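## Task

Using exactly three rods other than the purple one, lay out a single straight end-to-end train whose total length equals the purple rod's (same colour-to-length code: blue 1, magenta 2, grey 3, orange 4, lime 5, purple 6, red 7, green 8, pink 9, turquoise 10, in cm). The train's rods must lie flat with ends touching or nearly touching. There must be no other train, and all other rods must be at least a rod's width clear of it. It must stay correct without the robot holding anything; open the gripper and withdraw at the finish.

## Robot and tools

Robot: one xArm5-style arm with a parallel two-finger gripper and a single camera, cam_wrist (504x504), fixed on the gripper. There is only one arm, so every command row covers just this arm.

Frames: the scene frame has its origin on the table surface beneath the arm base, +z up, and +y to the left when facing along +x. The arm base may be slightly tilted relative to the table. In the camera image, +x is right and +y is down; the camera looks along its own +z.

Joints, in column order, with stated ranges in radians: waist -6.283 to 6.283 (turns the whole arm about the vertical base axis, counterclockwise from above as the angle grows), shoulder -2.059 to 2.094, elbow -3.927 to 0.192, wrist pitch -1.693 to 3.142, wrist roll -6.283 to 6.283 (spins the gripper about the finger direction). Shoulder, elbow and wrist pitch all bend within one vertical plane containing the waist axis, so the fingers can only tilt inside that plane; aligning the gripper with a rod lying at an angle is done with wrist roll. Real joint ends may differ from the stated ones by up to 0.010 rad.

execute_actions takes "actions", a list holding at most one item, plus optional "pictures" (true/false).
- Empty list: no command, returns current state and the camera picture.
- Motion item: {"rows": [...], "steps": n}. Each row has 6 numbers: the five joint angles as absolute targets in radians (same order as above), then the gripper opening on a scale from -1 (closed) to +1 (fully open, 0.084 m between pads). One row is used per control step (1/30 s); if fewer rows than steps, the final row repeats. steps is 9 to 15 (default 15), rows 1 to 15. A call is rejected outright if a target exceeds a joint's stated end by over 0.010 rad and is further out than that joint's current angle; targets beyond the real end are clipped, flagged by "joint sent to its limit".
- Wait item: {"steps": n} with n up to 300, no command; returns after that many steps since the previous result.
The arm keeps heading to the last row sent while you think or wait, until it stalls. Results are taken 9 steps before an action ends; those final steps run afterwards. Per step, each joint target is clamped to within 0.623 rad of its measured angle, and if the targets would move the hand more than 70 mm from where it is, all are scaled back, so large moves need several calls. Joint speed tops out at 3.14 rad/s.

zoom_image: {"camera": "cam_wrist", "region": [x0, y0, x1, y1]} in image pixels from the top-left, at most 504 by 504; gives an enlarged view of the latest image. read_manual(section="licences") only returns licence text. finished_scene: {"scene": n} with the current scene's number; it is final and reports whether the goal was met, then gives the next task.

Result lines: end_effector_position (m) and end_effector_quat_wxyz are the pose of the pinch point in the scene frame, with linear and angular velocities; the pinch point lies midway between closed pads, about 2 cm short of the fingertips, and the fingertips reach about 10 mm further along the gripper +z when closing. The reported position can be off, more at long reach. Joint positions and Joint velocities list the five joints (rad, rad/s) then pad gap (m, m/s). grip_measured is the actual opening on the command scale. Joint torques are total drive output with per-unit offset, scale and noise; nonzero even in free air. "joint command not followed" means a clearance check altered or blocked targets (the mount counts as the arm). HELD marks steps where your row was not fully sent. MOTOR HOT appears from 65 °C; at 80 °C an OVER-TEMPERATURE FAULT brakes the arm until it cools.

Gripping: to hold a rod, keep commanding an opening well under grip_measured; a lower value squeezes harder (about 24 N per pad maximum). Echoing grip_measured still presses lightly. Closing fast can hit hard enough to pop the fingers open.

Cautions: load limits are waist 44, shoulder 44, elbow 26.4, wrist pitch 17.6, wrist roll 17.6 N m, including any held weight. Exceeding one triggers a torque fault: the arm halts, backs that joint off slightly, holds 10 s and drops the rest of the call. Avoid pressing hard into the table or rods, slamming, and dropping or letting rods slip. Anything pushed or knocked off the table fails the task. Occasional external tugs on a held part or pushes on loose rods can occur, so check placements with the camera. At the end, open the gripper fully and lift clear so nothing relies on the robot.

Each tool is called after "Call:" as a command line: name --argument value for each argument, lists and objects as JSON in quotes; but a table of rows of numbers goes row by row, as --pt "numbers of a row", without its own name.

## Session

Call:
execute_actions --actions '[]'

Scene clock: 0.00 s of 5100.00 s.
end_effector_position=(+0.4045, -0.0430, +0.2046) grip_measured=+1.00 end_effector_quat_wxyz=(-0.113, +0.698, -0.692, +0.145) end_effector_velocity=(-0.000, +0.000, -0.000) end_effector_angular_velocity=(-0.000, +0.001, +0.001)
Joint positions: [-0.055 -0.347 -0.426  0.412  1.455  0.084]
Joint velocities: [-0.    -0.     0.001  0.    -0.001 -0.   ]
Joint torques (N m, as the arm reports them, + toward a larger angle): no reading

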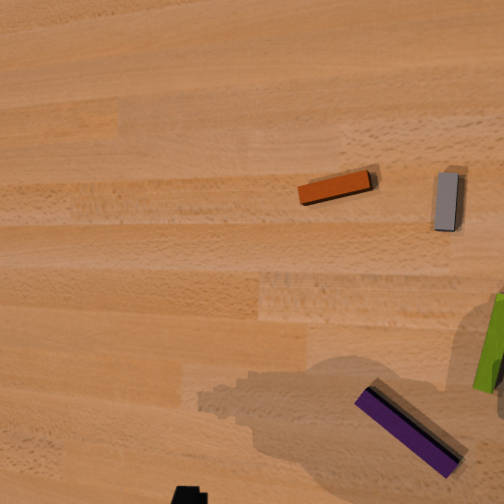

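Call:
execute_actions --actions '[{"rows":[[0.05,-0.4556,-0.908,1.364,0,0.5]],"steps":15}]'

Call:
execute_actions --actions '[{"steps":18}]' --pictures true

Scene clock: 0.53 s of 5100.00 s.
end_effector_position=(+0.4187, -0.0325, +0.2472) grip_measured=+0.49 end_effector_quat_wxyz=(-0.097, +0.766, -0.619, +0.145) end_effector_velocity=(+0.147, +0.105, +0.509) end_effector_angular_velocity=(-0.584, +0.075, +1.876)
Joint positions: [-0.027 -0.374 -0.553  0.586  1.281  0.065]
Joint velocities: [ 0.271 -0.315 -1.335  1.671 -1.709 -0.001]
Joint torques (N m, as the arm reports them, + toward a larger angle): [-2.55 -7.   -8.   -1.96 -0.42]
Steps of this call (steps 1 to 10: nothing new was sent; steps 11 to 16: the first 6 steps of this action). Readings (joint positions):
11: [-0.055 -0.347 -0.427 0.412 1.454]
12: [-0.054 -0.348 -0.430 0.419 1.448]
14: [-0.045 -0.355 -0.469 0.480 1.389]
16: the state above

Scene clock: 1.13 s of 5100.00 s.
end_effector_position=(+0.3472, +0.0005, +0.3494) grip_measured=+0.49 end_effector_quat_wxyz=(+0.002, +1.000, -0.005, +0.004) end_effector_velocity=(-0.005, +0.000, +0.001) end_effector_angular_velocity=(-0.001, +0.021, +0.138)
Joint positions: [ 0.05  -0.455 -0.906  1.362  0.008  0.065]
Joint velocities: [ 0.001  0.001 -0.007  0.027 -0.137 -0.   ]
Joint torques (N m, as the arm reports them, + toward a larger angle): [ -1.92  -6.92 -10.03  -2.35   0.07]
Kept back: nothing.
Steps of this call (steps 1 to 9: the last 9 steps of your previous action; steps 10 to 18: the robot went on to your last target). Readings (joint positions):
1: [-0.018 -0.384 -0.596 0.644 1.222]
2: [-0.010 -0.394 -0.636 0.709 1.157]
4: [0.007 -0.411 -0.712 0.860 1.006]
8: [0.034 -0.440 -0.835 1.166 0.628]
18: the state above

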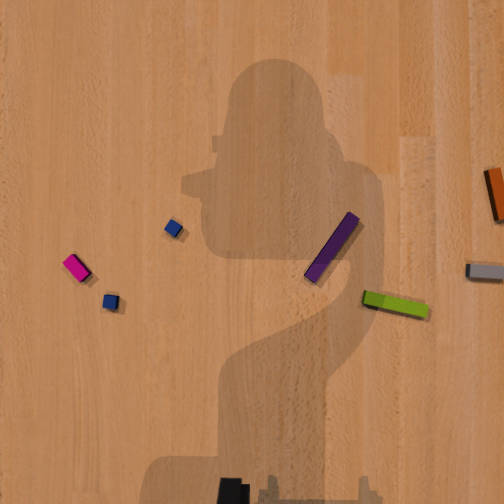

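Call:
execute_actions --actions '[{"rows":[[0.38,-0.009,-0.657,0.666,-1.242,-0.3]],"steps":15}]'

Call:
execute_actions --actions '[{"steps":22}]' --pictures true

Scene clock: 2.83 s of 5100.00 s.
end_effector_position=(+0.3693, +0.0278, +0.3023) grip_measured=-0.29 end_effector_quat_wxyz=(+0.003, +0.994, +0.108, -0.000) end_effector_velocity=(+0.108, +0.228, -0.467) end_effector_angular_velocity=(-0.022, +0.234, +1.819)
Joint positions: [ 0.124 -0.357 -0.854  1.219 -0.145  0.032]
Joint velocities: [ 0.596  0.859  0.557 -1.191 -1.224 -0.149]
Joint torques (N m, as the arm reports them, + toward a larger angle): [ -3.79 -13.59 -12.45  -2.34  -0.04]
Steps of this call (steps 1 to 30: the robot went on to your last target; steps 31 to 45: nothing new was sent; steps 46 to 51: the first 6 steps of this action). Readings (joint positions):
46: [0.050 -0.455 -0.908 1.364 -0.000]
47: [0.053 -0.452 -0.907 1.357 -0.007]
49: [0.081 -0.417 -0.890 1.300 -0.063]
51: the state above

Scene clock: 3.57 s of 5100.00 s.
end_effector_position=(+0.3787, +0.1290, +0.1305) grip_measured=-0.32 end_effector_quat_wxyz=(+0.006, +0.709, +0.706, +0.003) end_effector_velocity=(-0.001, +0.001, -0.002) end_effector_angular_velocity=(-0.000, +0.001, +0.025)
Joint positions: [ 0.379 -0.011 -0.659  0.666 -1.24   0.03 ]
Joint velocities: [ 0.003  0.004  0.004 -0.007 -0.023  0.   ]
Joint torques (N m, as the arm reports them, + toward a larger angle): [ -2.02 -10.92  -8.04  -1.89  -0.26]
Kept back: nothing.
Steps of this call (steps 1 to 9: the last 9 steps of your previous action; steps 10 to 22: the robot went on to your last target). Readings (joint positions):
1: [0.143 -0.329 -0.836 1.179 -0.187]
2: [0.162 -0.304 -0.822 1.138 -0.231]
4: [0.199 -0.254 -0.795 1.057 -0.330]
8: [0.270 -0.157 -0.740 0.905 -0.577]
22: the state above

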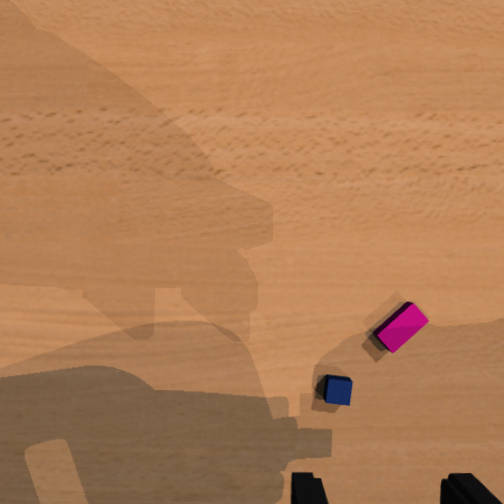

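Call:
execute_actions --actions '[{"rows":[[0.378,0.315,-0.656,0.341,-1.12,-0.3]],"steps":15}]'

Call:
execute_actions --actions '[{"steps":11}]' --pictures true

Scene clock: 5.00 s of 5100.00 s.
end_effector_position=(+0.3862, +0.1311, +0.0786) grip_measured=-0.32 end_effector_quat_wxyz=(+0.006, +0.729, +0.685, +0.005) end_effector_velocity=(-0.065, -0.031, -0.549) end_effector_angular_velocity=(-0.075, +0.245, -0.538)
Joint positions: [ 0.379  0.15  -0.66   0.503 -1.181  0.03 ]
Joint velocities: [-0.012  1.522  0.11  -1.372  0.524 -0.   ]
Joint torques (N m, as the arm reports them, + toward a larger angle): [ -1.85 -15.09  -6.74  -1.92  -0.38]
Steps of this call (steps 1 to 30: the robot went on to your last target; steps 31 to 37: nothing new was sent; steps 38 to 43: the first 6 steps of this action). Readings (joint positions):
38: [0.380 -0.009 -0.657 0.666 -1.242]
39: [0.380 -0.004 -0.658 0.659 -1.239]
41: [0.380 0.048 -0.662 0.600 -1.217]
43: the state above

Scene clock: 5.37 s of 5100.00 s.
end_effector_position=(+0.3830, +0.1292, +0.0240) grip_measured=-0.32 end_effector_quat_wxyz=(+0.005, +0.750, +0.662, +0.003) end_effector_velocity=(-0.007, -0.002, -0.006) end_effector_angular_velocity=(-0.005, +0.015, -0.002)
Joint positions: [ 0.378  0.313 -0.657  0.341 -1.12   0.03 ]
Joint velocities: [-0.     0.007  0.012 -0.003  0.002 -0.   ]
Joint torques (N m, as the arm reports them, + toward a larger angle): [ -1.97 -12.65  -5.97  -2.12  -0.06]
Kept back: nothing.
Steps of this call (steps 1 to 9: the last 9 steps of your previous action; steps 10 to 11: the robot went on to your last target). Readings (joint positions):
1: [0.379 0.198 -0.656 0.459 -1.164]
2: [0.378 0.242 -0.654 0.418 -1.149]
4: [0.378 0.299 -0.651 0.366 -1.129]
8: [0.378 0.313 -0.656 0.343 -1.121]
11: the state above

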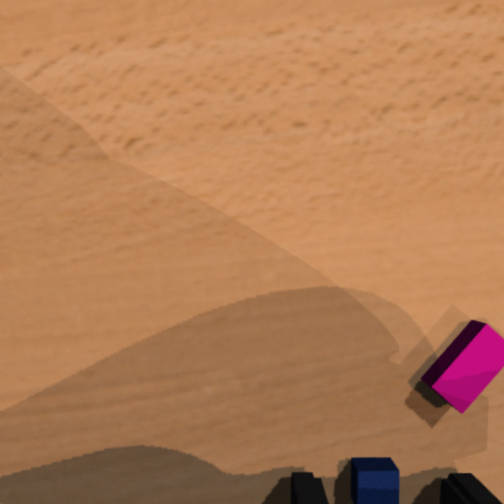

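Call:
execute_actions --actions '[{"rows":[[0.378,0.315,-0.656,0.341,-1.12,-0.6],[0.378,0.315,-0.656,0.341,-1.12,-0.75],[0.378,0.315,-0.656,0.341,-1.12,-0.9],[0.378,0.315,-0.656,0.341,-1.12,-0.9],[0.378,0.315,-0.656,0.341,-1.12,-0.9],[0.378,0.315,-0.656,0.341,-1.12,-0.9],[0.378,0.315,-0.656,0.341,-1.12,-0.9],[0.378,0.315,-0.656,0.341,-1.12,-0.9],[0.378,0.265,-0.656,0.391,-1.12,-0.9]],"steps":15}]'

Call:
execute_actions --actions '[{"rows":[[0.414,0.279,-0.68,0.401,-0.368,-0.9]],"steps":15}]'

Call:
execute_actions --actions '[{"steps":9}]'

Call:
execute_actions --actions '[{"rows":[[0.414,0.329,-0.68,0.351,-0.368,-0.9]],"steps":15}]'

Call:
execute_actions --actions '[{"steps":11}]' --pictures true

Scene clock: 6.83 s of 5100.00 s.
end_effector_position=(+0.3817, +0.1287, +0.0227) grip_measured=-0.79 end_effector_quat_wxyz=(+0.005, +0.750, +0.662, +0.002) end_effector_velocity=(+0.000, +0.000, +0.000) end_effector_angular_velocity=(+0.000, -0.000, -0.000)
Joint positions: [ 0.378  0.315 -0.656  0.341 -1.12   0.009]
Joint velocities: [ 0. -0. -0.  0.  0. -0.]
Joint torques (N m, as the arm reports them, + toward a larger angle): [ -1.99 -13.2   -6.09  -2.15  -0.02]
Steps of this call (steps 1 to 30: the robot went on to your last target; steps 31 to 38: nothing new was sent; steps 39 to 44: the first 6 steps of this action). Readings (joint positions):
39: [0.378 0.315 -0.656 0.341 -1.120]
40: [0.378 0.315 -0.656 0.341 -1.120]
42: [0.378 0.315 -0.656 0.341 -1.120]
44: the state above

Scene clock: 7.33 s of 5100.00 s.
end_effector_position=(+0.3831, +0.1341, +0.0387) grip_measured=-0.79 end_effector_quat_wxyz=(+0.004, +0.810, +0.586, +0.002) end_effector_velocity=(+0.009, +0.064, +0.003) end_effector_angular_velocity=(+0.021, -0.022, -2.406)
Joint positions: [ 0.389  0.27  -0.663  0.394 -0.917  0.009]
Joint velocities: [ 0.143  0.052 -0.099  0.037  2.549  0.   ]
Joint torques (N m, as the arm reports them, + toward a larger angle): [ -1.13 -12.59  -6.75  -2.4    1.33]
Steps of this call (steps 1 to 9: the last 9 steps of your previous action; steps 10 to 15: the first 6 steps of this action). Readings (joint positions):
10: [0.378 0.265 -0.658 0.389 -1.120]
11: [0.378 0.265 -0.657 0.390 -1.113]
13: [0.381 0.267 -0.658 0.392 -1.053]
15: the state above

Scene clock: 7.63 s of 5100.00 s.
end_effector_position=(+0.3843, +0.1452, +0.0392) grip_measured=-0.79 end_effector_quat_wxyz=(+0.004, +0.932, +0.361, +0.003) end_effector_velocity=(-0.002, +0.000, -0.001) end_effector_angular_velocity=(-0.000, +0.004, -0.174)
Joint positions: [ 0.414  0.279 -0.68   0.401 -0.378  0.009]
Joint velocities: [ 0.002  0.002  0.     0.003  0.176 -0.   ]
Joint torques (N m, as the arm reports them, + toward a larger angle): [ -1.91 -13.24  -6.53  -2.17  -0.61]
Kept back: nothing.
Steps of this call (steps 1 to 9: the last 9 steps of your previous action). Readings (joint positions):
1: [0.394 0.272 -0.666 0.396 -0.826]
2: [0.399 0.273 -0.670 0.397 -0.729]
4: [0.407 0.276 -0.675 0.399 -0.549]
8: [0.414 0.279 -0.680 0.401 -0.386]
9: the state above

Scene clock: 7.83 s of 5100.00 s.
end_effector_position=(+0.3811, +0.1439, +0.0224) grip_measured=-0.79 end_effector_quat_wxyz=(+0.004, +0.934, +0.357, +0.001) end_effector_velocity=(-0.002, -0.002, -0.027) end_effector_angular_velocity=(+0.007, -0.019, -0.008)
Joint positions: [ 0.414  0.327 -0.678  0.356 -0.369  0.009]
Joint velocities: [-0.002  0.076  0.014 -0.111  0.006  0.003]
Joint torques (N m, as the arm reports them, + toward a larger angle): [ -1.69 -16.09  -7.61  -0.45  -0.1 ]
Steps of this call (steps 1 to 6: the first 6 steps of this action). Readings (joint positions):
1: [0.414 0.279 -0.680 0.401 -0.374]
2: [0.414 0.284 -0.680 0.394 -0.372]
4: [0.414 0.312 -0.682 0.366 -0.370]
6: the state above

Scene clock: 8.20 s of 5100.00 s.
end_effector_position=(+0.3829, +0.1446, +0.0226) grip_measured=-0.79 end_effector_quat_wxyz=(+0.004, +0.934, +0.357, +0.003) end_effector_velocity=(+0.000, +0.000, -0.000) end_effector_angular_velocity=(+0.000, -0.000, -0.000)
Joint positions: [ 0.414  0.329 -0.68   0.351 -0.368  0.009]
Joint velocities: [ 0.     0.001 -0.001 -0.     0.     0.   ]
Joint torques (N m, as the arm reports them, + toward a larger angle): [ -2.01 -13.61  -6.25  -2.1   -0.06]
Kept back: nothing.
Steps of this call (steps 1 to 9: the last 9 steps of your previous action; steps 10 to 11: the robot went on to your last target). Readings (joint positions):
1: [0.414 0.328 -0.679 0.354 -0.369]
2: [0.414 0.329 -0.679 0.352 -0.368]
4: [0.414 0.329 -0.680 0.352 -0.368]
8: [0.414 0.329 -0.680 0.351 -0.368]
11: the state above

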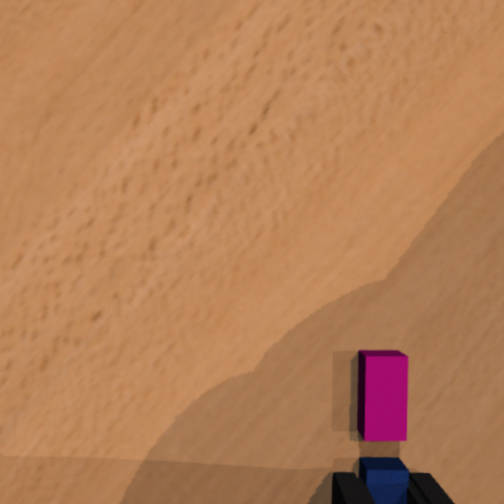

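Call:
execute_actions --actions '[{"rows":[[0.4152,0.331,-0.685,0.354,-0.367,-0.9],[0.4165,0.334,-0.690,0.356,-0.366,-0.9],[0.4177,0.336,-0.695,0.359,-0.365,-0.9],[0.419,0.339,-0.700,0.361,-0.363,-0.9],[0.4202,0.341,-0.7046,0.3636,-0.362,-0.9]],"steps":12}]'

Call:
execute_actions --actions '[{"steps":12}]' --pictures true

Call:
zoom_image --camera "cam_wrist" --region '[322, 384, 452, 504]'

Scene clock: 9.20 s of 5100.00 s.
end_effector_position=(+0.3836, +0.1453, +0.0226) grip_measured=-0.79 end_effector_quat_wxyz=(+0.004, +0.934, +0.357, +0.003) end_effector_velocity=(+0.022, +0.020, +0.002) end_effector_angular_velocity=(-0.001, +0.002, +0.005)
Joint positions: [ 0.415  0.331 -0.684  0.354 -0.367  0.009]
Joint velocities: [ 0.026  0.052 -0.103  0.052  0.02   0.   ]
Joint torques (N m, as the arm reports them, + toward a larger angle): [ -1.39 -13.59  -6.66  -2.19  -0.24]
Steps of this call (steps 1 to 15: the robot went on to your last target; steps 16 to 27: nothing new was sent; steps 28 to 30: the first 3 steps of this action). Readings (joint positions):
28: [0.414 0.329 -0.680 0.351 -0.368]
29: [0.414 0.330 -0.681 0.352 -0.368]
30: the state above

Scene clock: 9.60 s of 5100.00 s.
end_effector_position=(+0.3881, +0.1494, +0.0232) grip_measured=-0.79 end_effector_quat_wxyz=(+0.004, +0.934, +0.357, +0.003) end_effector_velocity=(+0.000, +0.000, +0.000) end_effector_angular_velocity=(+0.000, -0.000, -0.000)
Joint positions: [ 0.42   0.341 -0.704  0.364 -0.362  0.009]
Joint velocities: [ 0.     0.    -0.001  0.     0.     0.   ]
Joint torques (N m, as the arm reports them, + toward a larger angle): [ -2.26 -13.74  -6.27  -2.26  -0.08]
Kept back: nothing.
Steps of this call (steps 1 to 9: the last 9 steps of your previous action; steps 10 to 12: the robot went on to your last target). Readings (joint positions):
1: [0.416 0.333 -0.688 0.356 -0.366]
2: [0.417 0.335 -0.693 0.358 -0.365]
4: [0.419 0.339 -0.701 0.361 -0.363]
8: [0.420 0.341 -0.704 0.363 -0.362]
12: the state above

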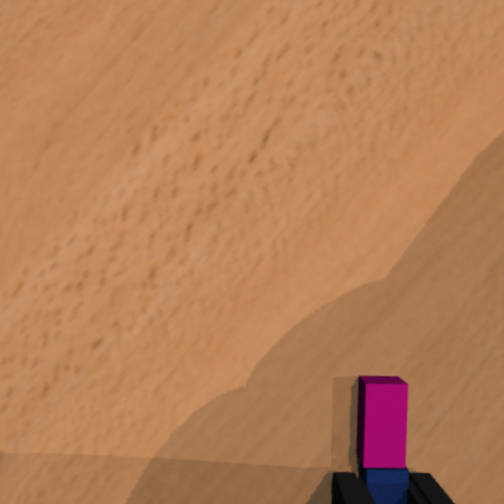

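Region (322, 384, 452, 504) of cam_wrist's 504x504 image, scaled by 3.877, with more detail than that image has; it fills the top 465 rows of this view, and the rest is white.

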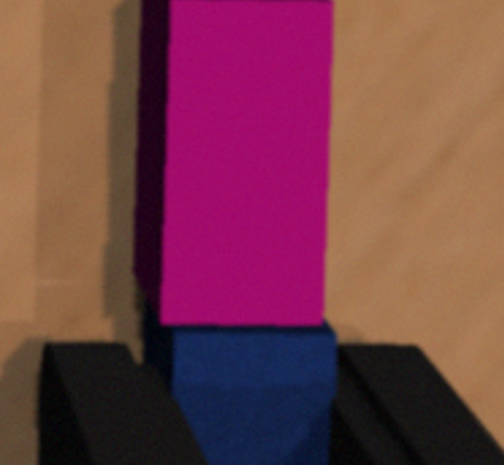

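Call:
execute_actions --actions '[{"rows":[[0.4202,0.341,-0.7046,0.3636,-0.362,-0.3],[0.4202,0.341,-0.7046,0.3636,-0.362,-0.3],[0.4202,0.341,-0.7046,0.3636,-0.362,-0.3],[0.4202,0.341,-0.7046,0.3636,-0.362,-0.3],[0.4202,0.341,-0.7046,0.3636,-0.362,-0.3],[0.4202,0.341,-0.7046,0.3636,-0.362,-0.3],[0.4202,0.341,-0.7046,0.3636,-0.362,-0.3],[0.4202,0.15,-0.7046,0.5546,-0.362,-0.3]],"steps":15}]'

Call:
execute_actions --actions '[{"rows":[[-0.314,0.08,-0.767,0.687,-1.937,-0.3]],"steps":15}]'

Call:
execute_actions --actions '[{"steps":20}]' --pictures true

Scene clock: 10.73 s of 5100.00 s.
end_effector_position=(+0.3882, +0.1494, +0.0233) grip_measured=-0.32 end_effector_quat_wxyz=(+0.004, +0.934, +0.357, +0.003) end_effector_velocity=(+0.000, +0.000, +0.000) end_effector_angular_velocity=(+0.000, -0.000, +0.000)
Joint positions: [ 0.42   0.341 -0.705  0.364 -0.362  0.03 ]
Joint velocities: [ 0.    -0.    -0.    -0.    -0.     0.001]
Joint torques (N m, as the arm reports them, + toward a larger angle): [ -1.96 -13.66  -6.33  -2.12  -0.05]
Steps of this call (steps 1 to 28: the robot went on to your last target; steps 29 to 34: the first 6 steps of this action). Readings (joint positions):
29: [0.420 0.341 -0.705 0.364 -0.362]
30: [0.420 0.341 -0.705 0.364 -0.362]
32: [0.420 0.341 -0.705 0.364 -0.362]
34: the state above

Scene clock: 11.23 s of 5100.00 s.
end_effector_position=(+0.4106, +0.0949, +0.0974) grip_measured=-0.32 end_effector_quat_wxyz=(+0.004, +0.934, +0.358, +0.005) end_effector_velocity=(+0.156, -0.483, +0.089) end_effector_angular_velocity=(+0.010, -0.056, -0.042)
Joint positions: [ 0.279  0.137 -0.72   0.58  -0.506  0.03 ]
Joint velocities: [-1.201 -0.134 -0.139  0.216 -1.159  0.   ]
Joint torques (N m, as the arm reports them, + toward a larger angle): [  2.18 -10.44  -5.84  -1.66   0.12]
Steps of this call (steps 1 to 9: the last 9 steps of your previous action; steps 10 to 15: the first 6 steps of this action). Readings (joint positions):
10: [0.420 0.150 -0.712 0.545 -0.362]
11: [0.415 0.149 -0.709 0.551 -0.369]
13: [0.364 0.146 -0.710 0.564 -0.425]
15: the state above

Scene clock: 11.90 s of 5100.00 s.
end_effector_position=(+0.4017, -0.1482, +0.1300) grip_measured=-0.32 end_effector_quat_wxyz=(+0.005, +0.736, +0.677, +0.002) end_effector_velocity=(-0.032, -0.090, +0.012) end_effector_angular_velocity=(-0.011, +0.009, +1.373)
Joint positions: [-0.301  0.081 -0.766  0.685 -1.841  0.03 ]
Joint velocities: [-0.222 -0.021 -0.017  0.042 -1.595 -0.   ]
Joint torques (N m, as the arm reports them, + toward a larger angle): [  1.42 -12.49  -8.11  -1.98   2.06]
Kept back: nothing.
Steps of this call (steps 1 to 9: the last 9 steps of your previous action; steps 10 to 20: the robot went on to your last target). Readings (joint positions):
1: [0.240 0.133 -0.724 0.587 -0.544]
2: [0.202 0.130 -0.726 0.594 -0.583]
4: [0.128 0.123 -0.731 0.607 -0.666]
8: [-0.012 0.110 -0.743 0.632 -0.867]
20: the state above

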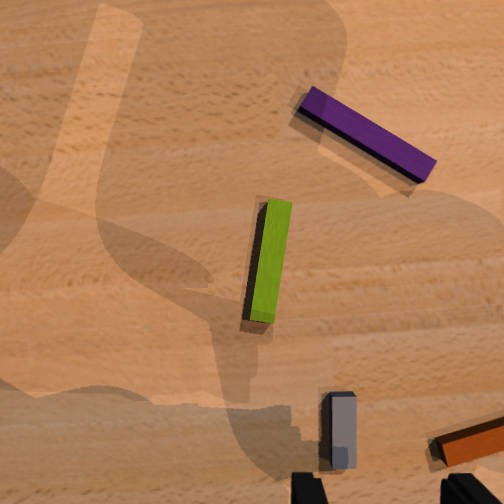

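Call:
execute_actions --actions '[]'

Scene clock: 12.03 s of 5100.00 s.
end_effector_position=(+0.4001, -0.1525, +0.1306) grip_measured=-0.32 end_effector_quat_wxyz=(+0.005, +0.710, +0.705, +0.001) end_effector_velocity=(-0.002, -0.003, -0.000) end_effector_angular_velocity=(-0.000, +0.003, +0.139)
Joint positions: [-0.312  0.08  -0.767  0.687 -1.928  0.03 ]
Joint velocities: [-0.008  0.    -0.001  0.004 -0.147  0.   ]
Joint torques (N m, as the arm reports them, + toward a larger angle): [ -1.72 -12.62  -8.42  -2.08   0.39]
Kept back: nothing.
Steps of this call (steps 1 to 4: the robot went on to your last target). Readings (joint positions):
1: [-0.307 0.081 -0.766 0.686 -1.884]
2: [-0.310 0.080 -0.766 0.686 -1.909]
4: the state above

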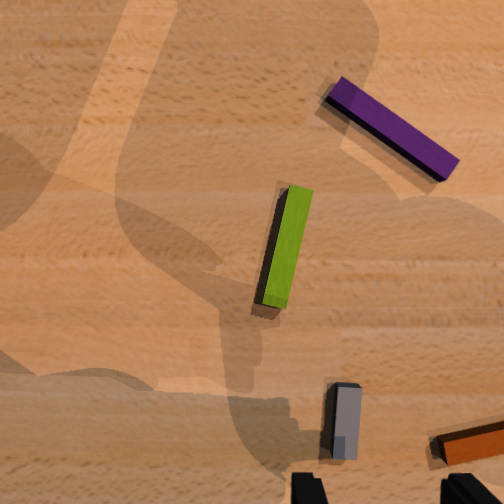

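Call:
execute_actions --actions '[{"rows":[[-0.317,0.386,-0.781,0.395,-1.883,-0.3]],"steps":15}]'

Call:
execute_actions --actions '[{"steps":11}]' --pictures true

Scene clock: 12.90 s of 5100.00 s.
end_effector_position=(+0.4096, -0.1578, +0.0789) grip_measured=-0.32 end_effector_quat_wxyz=(+0.008, +0.717, +0.697, +0.003) end_effector_velocity=(-0.058, +0.014, -0.559) end_effector_angular_velocity=(+0.101, +0.252, -0.249)
Joint positions: [-0.315  0.235 -0.778  0.536 -1.909  0.03 ]
Joint velocities: [-0.017  1.453  0.051 -1.232  0.232 -0.   ]
Joint torques (N m, as the arm reports them, + toward a larger angle): [ -1.3  -17.27  -7.29  -1.84  -0.23]
Steps of this call (steps 1 to 20: the robot went on to your last target; steps 21 to 26: the first 6 steps of this action). Readings (joint positions):
21: [-0.314 0.080 -0.767 0.687 -1.937]
22: [-0.314 0.085 -0.768 0.680 -1.936]
24: [-0.314 0.137 -0.775 0.624 -1.926]
26: the state above

Scene clock: 13.27 s of 5100.00 s.
end_effector_position=(+0.4083, -0.1581, +0.0259) grip_measured=-0.32 end_effector_quat_wxyz=(+0.007, +0.727, +0.687, +0.002) end_effector_velocity=(-0.008, +0.003, -0.007) end_effector_angular_velocity=(+0.007, +0.018, -0.001)
Joint positions: [-0.317  0.384 -0.783  0.395 -1.883  0.03 ]
Joint velocities: [-0.     0.008  0.013 -0.002  0.001 -0.   ]
Joint torques (N m, as the arm reports them, + toward a larger angle): [ -1.83 -14.28  -6.39  -1.96  -0.03]
Kept back: nothing.
Steps of this call (steps 1 to 9: the last 9 steps of your previous action; steps 10 to 11: the robot went on to your last target). Readings (joint positions):
1: [-0.316 0.281 -0.776 0.496 -1.902]
2: [-0.316 0.322 -0.775 0.460 -1.895]
4: [-0.317 0.374 -0.774 0.416 -1.887]
8: [-0.317 0.384 -0.781 0.397 -1.883]
11: the state above

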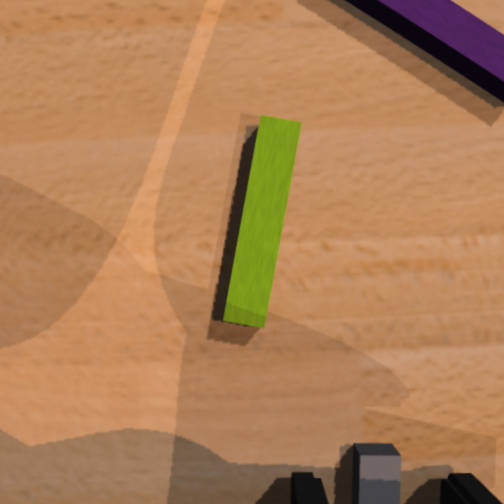

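Call:
execute_actions --actions '[{"rows":[[-0.317,0.386,-0.781,0.395,-1.883,-0.6],[-0.317,0.386,-0.781,0.395,-1.883,-0.75],[-0.317,0.386,-0.781,0.395,-1.883,-0.9],[-0.317,0.386,-0.781,0.395,-1.883,-0.9],[-0.317,0.386,-0.781,0.395,-1.883,-0.9],[-0.317,0.386,-0.781,0.395,-1.883,-0.9],[-0.317,0.386,-0.781,0.395,-1.883,-0.9],[-0.317,0.386,-0.781,0.395,-1.883,-0.9],[-0.317,0.22,-0.781,0.561,-1.883,-0.9]],"steps":15}]'

Call:
execute_actions --actions '[{"rows":[[-0.25,0.24,-0.8,0.56,-2.0,-0.9],[0.468,0.33,-0.94,0.61,-3.456,-0.9]],"steps":15}]'

Call:
execute_actions --actions '[{"steps":17}]'

Call:
execute_actions --actions '[{"rows":[[0.468,0.475,-0.94,0.465,-3.456,-0.9]],"steps":15}]'

Call:
execute_actions --actions '[{"steps":11}]' --pictures true

Scene clock: 14.23 s of 5100.00 s.
end_effector_position=(+0.4069, -0.1575, +0.0244) grip_measured=-0.78 end_effector_quat_wxyz=(+0.005, +0.727, +0.687, +0.002) end_effector_velocity=(-0.000, -0.000, -0.000) end_effector_angular_velocity=(+0.000, +0.001, -0.001)
Joint positions: [-0.317  0.386 -0.781  0.395 -1.883  0.01 ]
Joint velocities: [-0.     0.001 -0.     0.     0.     0.   ]
Joint torques (N m, as the arm reports them, + toward a larger angle): [ -1.86 -14.5   -6.53  -2.02  -0.08]
Steps of this call (steps 1 to 23: the robot went on to your last target; steps 24 to 29: the first 6 steps of this action). Readings (joint positions):
24: [-0.317 0.386 -0.781 0.395 -1.883]
25: [-0.317 0.386 -0.781 0.395 -1.883]
27: [-0.317 0.386 -0.781 0.395 -1.883]
29: the state above

Scene clock: 14.73 s of 5100.00 s.
end_effector_position=(+0.4318, -0.1105, +0.0821) grip_measured=-0.78 end_effector_quat_wxyz=(+0.005, +0.634, +0.773, +0.001) end_effector_velocity=(+0.223, +0.496, +0.019) end_effector_angular_velocity=(-0.035, -0.046, +2.309)
Joint positions: [-0.198  0.247 -0.812  0.565 -2.019  0.01 ]
Joint velocities: [ 1.201  0.165 -0.305  0.082 -1.107  0.   ]
Joint torques (N m, as the arm reports them, + toward a larger angle): [ -6.13 -14.59  -6.37  -1.67  -0.03]
Steps of this call (steps 1 to 9: the last 9 steps of your previous action; steps 10 to 15: the first 6 steps of this action). Readings (joint positions):
10: [-0.317 0.222 -0.789 0.549 -1.883]
11: [-0.314 0.220 -0.788 0.554 -1.890]
13: [-0.279 0.233 -0.793 0.560 -1.944]
15: the state above

Scene clock: 15.30 s of 5100.00 s.
end_effector_position=(+0.4516, +0.1396, +0.0815) grip_measured=-0.78 end_effector_quat_wxyz=(+0.004, -0.032, +0.999, -0.003) end_effector_velocity=(-0.071, +0.355, -0.001) end_effector_angular_velocity=(-0.029, +0.015, +3.490)
Joint positions: [ 0.352  0.316 -0.918  0.602 -2.907  0.01 ]
Joint velocities: [ 0.762  0.092 -0.145  0.051 -2.728  0.   ]
Joint torques (N m, as the arm reports them, + toward a larger angle): [ -3.98 -14.96  -7.42  -2.07  -1.08]
Kept back: nothing.
Steps of this call (steps 1 to 9: the last 9 steps of your previous action; steps 10 to 17: the robot went on to your last target). Readings (joint positions):
1: [-0.160 0.252 -0.821 0.568 -2.055]
2: [-0.124 0.257 -0.829 0.570 -2.092]
4: [-0.052 0.267 -0.842 0.575 -2.164]
8: [0.085 0.283 -0.867 0.584 -2.330]
17: the state above

Scene clock: 15.50 s of 5100.00 s.
end_effector_position=(+0.4428, +0.1890, +0.0471) grip_measured=-0.78 end_effector_quat_wxyz=(+0.008, -0.318, +0.948, -0.003) end_effector_velocity=(-0.135, +0.058, -0.475) end_effector_angular_velocity=(-0.134, +0.259, +1.470)
Joint positions: [ 0.456  0.418 -0.943  0.514 -3.386  0.01 ]
Joint velocities: [ 0.23   1.089  0.051 -0.861 -1.243 -0.   ]
Joint torques (N m, as the arm reports them, + toward a larger angle): [ -5.81 -21.33  -5.42  -0.41   1.57]
Steps of this call (steps 1 to 6: the first 6 steps of this action). Readings (joint positions):
1: [0.376 0.319 -0.922 0.604 -3.002]
2: [0.399 0.322 -0.927 0.603 -3.099]
4: [0.434 0.348 -0.936 0.579 -3.269]
6: the state above

Scene clock: 15.87 s of 5100.00 s.
end_effector_position=(+0.4363, +0.1920, +0.0231) grip_measured=-0.78 end_effector_quat_wxyz=(+0.003, -0.356, +0.934, -0.004) end_effector_velocity=(-0.001, +0.002, -0.001) end_effector_angular_velocity=(-0.000, +0.000, +0.008)
Joint positions: [ 0.467  0.474 -0.94   0.465 -3.455  0.01 ]
Joint velocities: [ 0.004  0.001  0.001 -0.002 -0.004 -0.   ]
Joint torques (N m, as the arm reports them, + toward a larger angle): [ -1.67 -16.04  -6.99  -1.9   -0.11]
Kept back: nothing.
Steps of this call (steps 1 to 9: the last 9 steps of your previous action; steps 10 to 11: the robot went on to your last target). Readings (joint positions):
1: [0.462 0.449 -0.939 0.492 -3.418]
2: [0.465 0.467 -0.933 0.480 -3.435]
4: [0.466 0.474 -0.937 0.470 -3.449]
8: [0.467 0.474 -0.940 0.466 -3.455]
11: the state above

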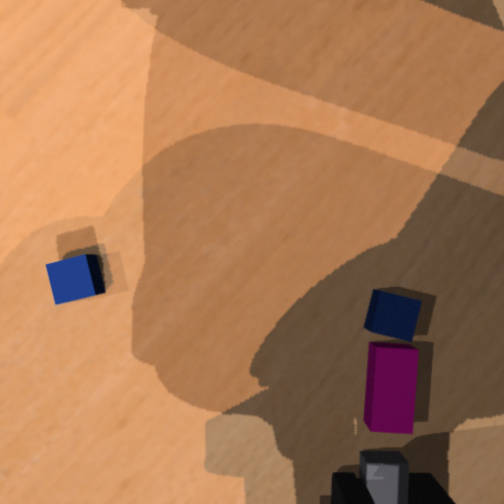

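Call:
zoom_image --camera "cam_wrist" --region '[300, 270, 480, 504]'

Region (300, 270, 480, 504) of cam_wrist's 504x504 image, scaled by 2.154, with more detail than that image has; it fills the left 388 columns of this view, and the rest is white.

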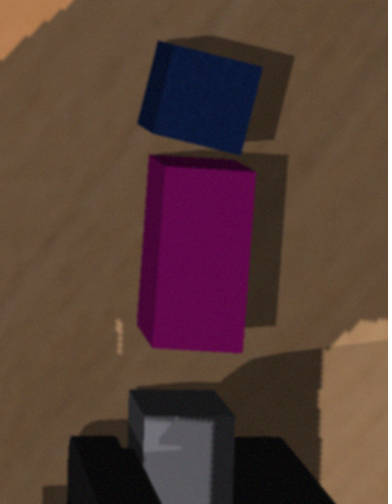

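Call:
execute_actions --actions '[{"rows":[[0.467,0.472,-0.935,0.463,-3.457,-0.9],[0.466,0.469,-0.930,0.460,-3.458,-0.9],[0.465,0.466,-0.924,0.458,-3.459,-0.9],[0.4643,0.4635,-0.919,0.4555,-3.460,-0.9],[0.4636,0.461,-0.914,0.453,-3.4614,-0.9],[0.4636,0.461,-0.914,0.453,-3.4614,-0.9],[0.4636,0.461,-0.914,0.453,-3.4614,-0.9],[0.4636,0.461,-0.914,0.453,-3.4614,-0.9],[0.4636,0.461,-0.914,0.453,-3.4614,-0.9],[0.4636,0.461,-0.914,0.453,-3.4614,-0.9],[0.4636,0.461,-0.914,0.453,-3.4614,-0.3]],"steps":15}]'

Call:
execute_actions --actions '[{"rows":[[0.4636,0.461,-0.914,0.453,-3.4614,-0.3],[0.4636,0.461,-0.914,0.453,-3.4614,-0.3],[0.4636,0.461,-0.914,0.453,-3.4614,-0.3],[0.457,0.442,-0.88,0.438,-3.468,-0.3],[0.451,0.424,-0.847,0.423,-3.474,-0.3],[0.444,0.405,-0.813,0.408,-3.481,-0.3],[0.4376,0.3865,-0.78,0.3935,-3.487,-0.3]],"steps":15}]'

Call:
execute_actions --actions '[{"steps":12}]' --pictures true

Scene clock: 18.07 s of 5100.00 s.
end_effector_position=(+0.4327, +0.1891, +0.0230) grip_measured=-0.78 end_effector_quat_wxyz=(+0.003, -0.357, +0.934, -0.004) end_effector_velocity=(-0.031, -0.025, -0.004) end_effector_angular_velocity=(-0.005, +0.012, +0.006)
Joint positions: [ 0.465  0.465 -0.922  0.457 -3.46   0.01 ]
Joint velocities: [-0.022 -0.07   0.139 -0.057 -0.028 -0.   ]
Joint torques (N m, as the arm reports them, + toward a larger angle): [ -1.52 -14.6   -6.8   -1.78   0.07]
Steps of this call (steps 1 to 30: the robot went on to your last target; steps 31 to 60: nothing new was sent; steps 61 to 66: the first 6 steps of this action). Readings (joint positions):
61: [0.468 0.475 -0.940 0.465 -3.456]
62: [0.468 0.474 -0.939 0.464 -3.456]
64: [0.466 0.470 -0.932 0.461 -3.458]
66: the state above

Scene clock: 18.57 s of 5100.00 s.
end_effector_position=(+0.4279, +0.1847, +0.0232) grip_measured=-0.32 end_effector_quat_wxyz=(+0.005, -0.358, +0.934, -0.004) end_effector_velocity=(-0.102, -0.097, +0.007) end_effector_angular_velocity=(+0.010, -0.025, +0.003)
Joint positions: [ 0.46   0.45  -0.895  0.443 -3.466  0.03 ]
Joint velocities: [-0.105 -0.323  0.555 -0.259 -0.108  0.   ]
Joint torques (N m, as the arm reports them, + toward a larger angle): [ -3.86 -16.81  -3.51  -1.57  -0.26]
Steps of this call (steps 1 to 9: the last 9 steps of your previous action; steps 10 to 15: the first 6 steps of this action). Readings (joint positions):
10: [0.464 0.461 -0.914 0.453 -3.461]
11: [0.464 0.461 -0.914 0.453 -3.461]
13: [0.464 0.461 -0.914 0.453 -3.461]
15: the state above

Scene clock: 18.97 s of 5100.00 s.
end_effector_position=(+0.4043, +0.1638, +0.0225) grip_measured=-0.32 end_effector_quat_wxyz=(+0.004, -0.357, +0.934, -0.004) end_effector_velocity=(-0.002, -0.001, -0.001) end_effector_angular_velocity=(-0.001, +0.003, +0.000)
Joint positions: [ 0.438  0.387 -0.781  0.394 -3.487  0.03 ]
Joint velocities: [-0.    -0.001  0.005 -0.001 -0.001  0.   ]
Joint torques (N m, as the arm reports them, + toward a larger angle): [ -1.97 -14.36  -6.32  -2.09  -0.05]
Kept back: nothing.
Steps of this call (steps 1 to 9: the last 9 steps of your previous action; steps 10 to 12: the robot went on to your last target). Readings (joint positions):
1: [0.456 0.437 -0.873 0.433 -3.470]
2: [0.451 0.422 -0.845 0.421 -3.475]
4: [0.441 0.397 -0.798 0.403 -3.483]
8: [0.438 0.387 -0.781 0.394 -3.487]
12: the state above

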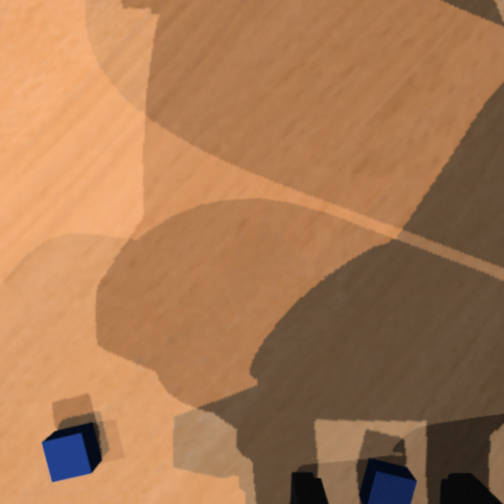

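Call:
execute_actions --actions '[{"rows":[[0.4354,0.3803,-0.769,0.3885,-3.489,-0.3],[0.4354,0.3803,-0.769,0.3885,-3.489,-0.3],[0.4354,0.3803,-0.769,0.3885,-3.489,-0.45],[0.4354,0.3803,-0.769,0.3885,-3.489,-0.55],[0.4354,0.3803,-0.769,0.3885,-3.489,-0.62],[0.4354,0.3803,-0.769,0.3885,-3.489,-0.68],[0.4354,0.3803,-0.769,0.3885,-3.489,-0.74],[0.4354,0.3803,-0.769,0.3885,-3.489,-0.8],[0.4354,0.3803,-0.769,0.3885,-3.489,-0.85]],"steps":15}]'

Call:
execute_actions --actions '[{"rows":[[0.4354,0.3803,-0.769,0.3885,-3.489,-0.85],[0.4354,0.3803,-0.769,0.3885,-3.489,-0.85],[0.4354,0.3803,-0.769,0.3885,-3.489,-0.85],[0.4354,0.3803,-0.769,0.3885,-3.489,-0.3],[0.4354,0.3803,-0.769,0.3885,-3.489,-0.3],[0.4354,0.3803,-0.769,0.3885,-3.489,-0.3],[0.4354,0.3803,-0.769,0.3885,-3.489,-0.3],[0.4354,0.3803,-0.769,0.3885,-3.489,-0.3],[0.4354,0.3803,-0.769,0.3885,-3.489,-0.3],[0.4354,0.3803,-0.769,0.3885,-3.489,-0.3],[0.46,0.2,-0.9,0.7,-3.46,-0.3]],"steps":15}]'

Call:
execute_actions --actions '[{"steps":22}]' --pictures true

Call:
zoom_image --camera "cam_wrist" --region '[260, 264, 420, 504]'

Scene clock: 19.87 s of 5100.00 s.
end_effector_position=(+0.4016, +0.1616, +0.0223) grip_measured=-0.64 end_effector_quat_wxyz=(+0.003, -0.357, +0.934, -0.004) end_effector_velocity=(-0.001, -0.001, +0.001) end_effector_angular_velocity=(+0.001, -0.004, +0.001)
Joint positions: [ 0.435  0.381 -0.769  0.389 -3.489  0.016]
Joint velocities: [-0.002 -0.006  0.009 -0.007 -0.003 -0.09 ]
Joint torques (N m, as the arm reports them, + toward a larger angle): [ -1.81 -14.55  -6.74  -2.03   0.03]
Steps of this call (steps 1 to 21: the robot went on to your last target; steps 22 to 27: the first 6 steps of this action). Readings (joint positions):
22: [0.438 0.386 -0.780 0.393 -3.487]
23: [0.437 0.385 -0.777 0.392 -3.488]
25: [0.436 0.382 -0.771 0.390 -3.489]
27: the state above

Scene clock: 20.37 s of 5100.00 s.
end_effector_position=(+0.4017, +0.1617, +0.0224) grip_measured=-0.44 end_effector_quat_wxyz=(+0.003, -0.357, +0.934, -0.004) end_effector_velocity=(+0.001, +0.000, +0.001) end_effector_angular_velocity=(+0.001, -0.001, -0.001)
Joint positions: [ 0.435  0.38  -0.769  0.388 -3.489  0.025]
Joint velocities: [-0.    -0.001 -0.001 -0.     0.001  0.183]
Joint torques (N m, as the arm reports them, + toward a larger angle): [ -2.17 -14.24  -6.29  -2.01   0.03]
Steps of this call (steps 1 to 9: the last 9 steps of your previous action; steps 10 to 15: the first 6 steps of this action). Readings (joint positions):
10: [0.435 0.380 -0.769 0.389 -3.489]
11: [0.435 0.380 -0.769 0.389 -3.489]
13: [0.435 0.380 -0.769 0.388 -3.489]
15: the state above

Scene clock: 21.10 s of 5100.00 s.
end_effector_position=(+0.4250, +0.1841, +0.1204) grip_measured=-0.32 end_effector_quat_wxyz=(+0.001, -0.355, +0.935, -0.004) end_effector_velocity=(+0.011, +0.005, +0.013) end_effector_angular_velocity=(+0.013, -0.031, +0.001)
Joint positions: [ 0.46   0.202 -0.898  0.7   -3.46   0.03 ]
Joint velocities: [ 0.001 -0.011 -0.022 -0.001  0.     0.   ]
Joint torques (N m, as the arm reports them, + toward a larger angle): [ -1.92 -14.3   -8.41  -2.06   0.  ]
Kept back: nothing.
Steps of this call (steps 1 to 9: the last 9 steps of your previous action; steps 10 to 22: the robot went on to your last target). Readings (joint positions):
1: [0.435 0.380 -0.769 0.388 -3.489]
2: [0.435 0.380 -0.769 0.388 -3.489]
4: [0.435 0.380 -0.769 0.388 -3.489]
8: [0.440 0.349 -0.789 0.455 -3.483]
22: the state above

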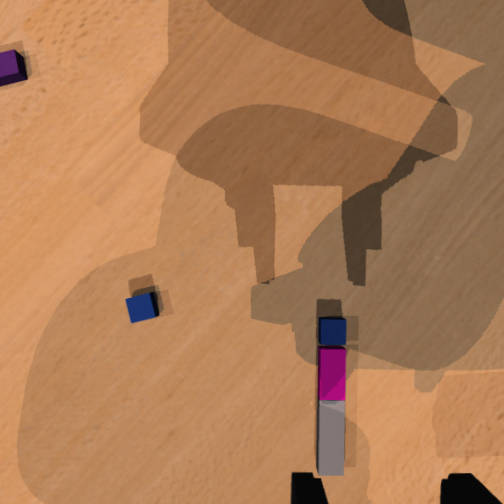

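Region (260, 264, 420, 504) of cam_wrist's 504x504 image, scaled by 2.100, with more detail than that image has.

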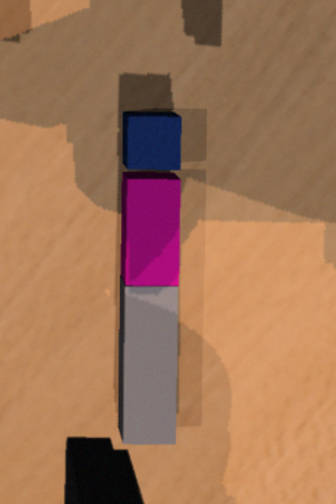

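Call:
execute_actions --actions '[{"rows":[[0.4636,0.461,-0.914,0.453,-3.4614,-0.3]],"steps":15}]'

Call:
execute_actions --actions '[{"rows":[[0.4636,0.461,-0.914,0.453,-3.4614,-0.3],[0.4636,0.461,-0.914,0.453,-3.4614,-0.3],[0.4636,0.461,-0.914,0.453,-3.4614,-0.3],[0.4636,0.461,-0.914,0.453,-3.4614,-0.6],[0.4636,0.461,-0.914,0.453,-3.4614,-0.75],[0.4636,0.461,-0.914,0.453,-3.4614,-0.9]],"steps":15}]'

Call:
execute_actions --actions '[{"rows":[[0.4636,0.461,-0.914,0.453,-3.4614,-0.9],[0.4636,0.461,-0.914,0.453,-3.4614,-0.9],[0.463,0.4593,-0.911,0.4516,-3.462,-0.9],[0.4624,0.4575,-0.908,0.4503,-3.4625,-0.9],[0.4618,0.4558,-0.9048,0.4489,-3.463,-0.9]],"steps":15}]'

Call:
execute_actions --actions '[{"steps":11}]' --pictures true

Call:
zoom_image --camera "cam_wrist" --region '[310, 300, 460, 504]'

Scene clock: 22.20 s of 5100.00 s.
end_effector_position=(+0.4340, +0.1887, +0.0674) grip_measured=-0.32 end_effector_quat_wxyz=(+0.006, -0.356, +0.934, -0.004) end_effector_velocity=(-0.082, -0.032, -0.570) end_effector_angular_velocity=(-0.123, +0.282, +0.019)
Joint positions: [ 0.462  0.348 -0.911  0.557 -3.461  0.03 ]
Joint velocities: [ 0.016  1.339  0.064 -1.096 -0.005 -0.   ]
Joint torques (N m, as the arm reports them, + toward a larger angle): [ -2.2  -20.62  -7.76  -1.83  -0.09]
Steps of this call (steps 1 to 27: the robot went on to your last target; steps 28 to 33: the first 6 steps of this action). Readings (joint positions):
28: [0.460 0.200 -0.900 0.700 -3.460]
29: [0.460 0.205 -0.901 0.693 -3.460]
31: [0.461 0.256 -0.909 0.638 -3.460]
33: the state above

Scene clock: 22.70 s of 5100.00 s.
end_effector_position=(+0.4313, +0.1879, +0.0231) grip_measured=-0.68 end_effector_quat_wxyz=(+0.004, -0.357, +0.934, -0.004) end_effector_velocity=(-0.001, -0.000, -0.002) end_effector_angular_velocity=(-0.001, +0.003, -0.001)
Joint positions: [ 0.464  0.46  -0.914  0.453 -3.461  0.014]
Joint velocities: [-0.     0.004 -0.    -0.001  0.001 -0.184]
Joint torques (N m, as the arm reports them, + toward a larger angle): [ -1.84 -15.83  -6.81  -2.06  -0.07]
Steps of this call (steps 1 to 9: the last 9 steps of your previous action; steps 10 to 15: the first 6 steps of this action). Readings (joint positions):
10: [0.464 0.460 -0.915 0.453 -3.461]
11: [0.464 0.460 -0.914 0.453 -3.461]
13: [0.464 0.460 -0.914 0.453 -3.461]
15: the state above

Scene clock: 23.20 s of 5100.00 s.
end_effector_position=(+0.4304, +0.1870, +0.0230) grip_measured=-0.78 end_effector_quat_wxyz=(+0.004, -0.357, +0.934, -0.004) end_effector_velocity=(-0.014, -0.013, -0.000) end_effector_angular_velocity=(-0.001, +0.002, -0.005)
Joint positions: [ 0.463  0.458 -0.909  0.45  -3.462  0.01 ]
Joint velocities: [-0.014 -0.038  0.069 -0.028 -0.009  0.   ]
Joint torques (N m, as the arm reports them, + toward a larger angle): [ -1.84 -15.59  -6.23  -1.66   0.01]
Steps of this call (steps 1 to 9: the last 9 steps of your previous action; steps 10 to 15: the first 6 steps of this action). Readings (joint positions):
10: [0.464 0.461 -0.914 0.453 -3.461]
11: [0.464 0.461 -0.914 0.453 -3.461]
13: [0.463 0.460 -0.913 0.452 -3.462]
15: the state above

Scene clock: 23.57 s of 5100.00 s.
end_effector_position=(+0.4295, +0.1862, +0.0229) grip_measured=-0.78 end_effector_quat_wxyz=(+0.004, -0.357, +0.934, -0.004) end_effector_velocity=(-0.000, -0.000, -0.000) end_effector_angular_velocity=(-0.000, +0.001, -0.000)
Joint positions: [ 0.462  0.456 -0.905  0.449 -3.463  0.01 ]
Joint velocities: [-0.     0.     0.001  0.     0.    -0.   ]
Joint torques (N m, as the arm reports them, + toward a larger angle): [ -2.13 -14.86  -6.05  -1.64  -0.08]
Kept back: nothing.
Steps of this call (steps 1 to 9: the last 9 steps of your previous action; steps 10 to 11: the robot went on to your last target). Readings (joint positions):
1: [0.462 0.457 -0.907 0.450 -3.463]
2: [0.462 0.456 -0.906 0.449 -3.463]
4: [0.462 0.456 -0.905 0.449 -3.463]
8: [0.462 0.456 -0.905 0.449 -3.463]
11: the state above

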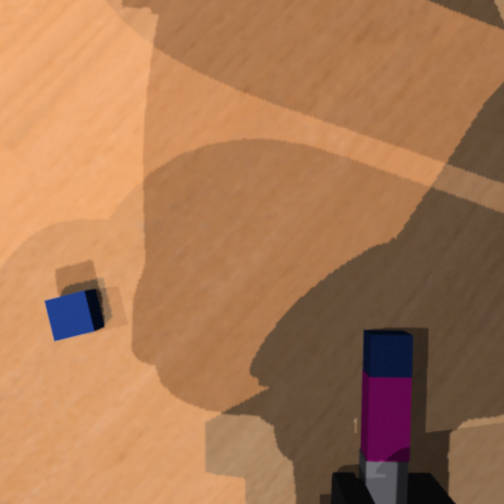

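Region (310, 300, 460, 504) of cam_wrist's 504x504 image, scaled by 2.471, with more detail than that image has; it fills the left 371 columns of this view, and the rest is white.

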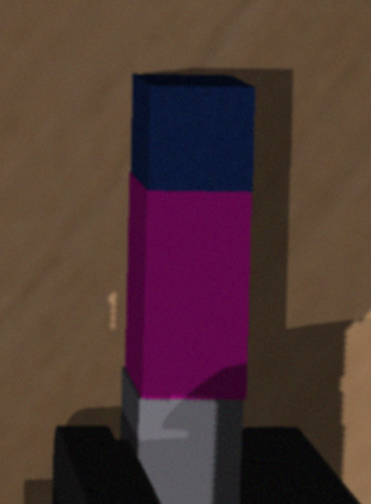

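All touching. Release and move clear.

Call:
execute_actions --actions '[{"rows":[[0.4618,0.4558,-0.9048,0.4489,-3.463,-0.3],[0.4618,0.4558,-0.9048,0.4489,-3.463,-0.3],[0.4618,0.4558,-0.9048,0.4489,-3.463,-0.3],[0.4618,0.4558,-0.9048,0.4489,-3.463,-0.3],[0.4618,0.4558,-0.9048,0.4489,-3.463,-0.3],[0.4618,0.4558,-0.9048,0.4489,-3.463,-0.3],[0.4618,0.4558,-0.9048,0.4489,-3.463,-0.3],[0.4618,0.4558,-0.9048,0.4489,-3.463,-0.3],[0.48,0.22,-1.0,0.78,-3.45,-0.3]],"steps":15}]'

Call:
execute_actions --actions '[{"steps":20}]' --pictures true

Scene clock: 24.23 s of 5100.00 s.
end_effector_position=(+0.4285, +0.1857, +0.0221) grip_measured=-0.32 end_effector_quat_wxyz=(+0.002, -0.357, +0.934, -0.004) end_effector_velocity=(+0.006, +0.003, +0.005) end_effector_angular_velocity=(+0.006, -0.015, +0.001)
Joint positions: [ 0.462  0.456 -0.904  0.449 -3.463  0.03 ]
Joint velocities: [ 0.    -0.004 -0.008 -0.004 -0.     0.001]
Joint torques (N m, as the arm reports them, + toward a larger angle): [ -1.83 -16.06  -7.05  -2.08   0.06]
Steps of this call (steps 1 to 14: the robot went on to your last target; steps 15 to 20: the first 6 steps of this action). Readings (joint positions):
15: [0.462 0.456 -0.905 0.449 -3.463]
16: [0.462 0.456 -0.904 0.449 -3.463]
18: [0.462 0.457 -0.903 0.450 -3.463]
20: the state above

Scene clock: 24.90 s of 5100.00 s.
end_effector_position=(+0.4402, +0.2014, +0.1406) grip_measured=-0.32 end_effector_quat_wxyz=(+0.001, -0.360, +0.933, -0.004) end_effector_velocity=(+0.009, +0.004, +0.012) end_effector_angular_velocity=(+0.012, -0.025, +0.000)
Joint positions: [ 0.48   0.222 -0.997  0.78  -3.45   0.03 ]
Joint velocities: [ 0.    -0.009 -0.019  0.     0.     0.   ]
Joint torques (N m, as the arm reports them, + toward a larger angle): [ -1.93 -15.11  -9.05  -2.08  -0.03]
Kept back: nothing.
Steps of this call (steps 1 to 9: the last 9 steps of your previous action; steps 10 to 20: the robot went on to your last target). Readings (joint positions):
1: [0.462 0.456 -0.904 0.449 -3.463]
2: [0.462 0.456 -0.904 0.449 -3.463]
4: [0.462 0.453 -0.905 0.456 -3.463]
8: [0.470 0.350 -0.946 0.603 -3.457]
20: the state above

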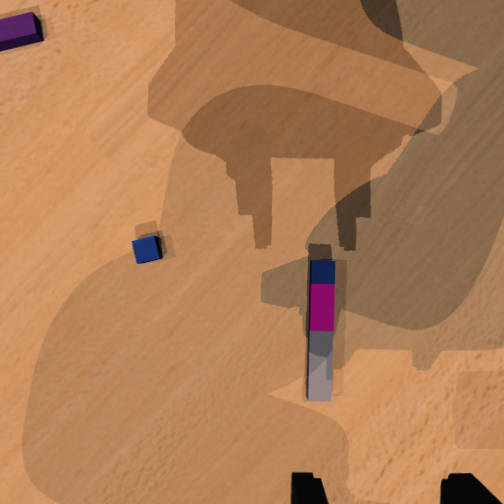

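Call:
finished_scene --scene 2

The scene is finished: the task was done.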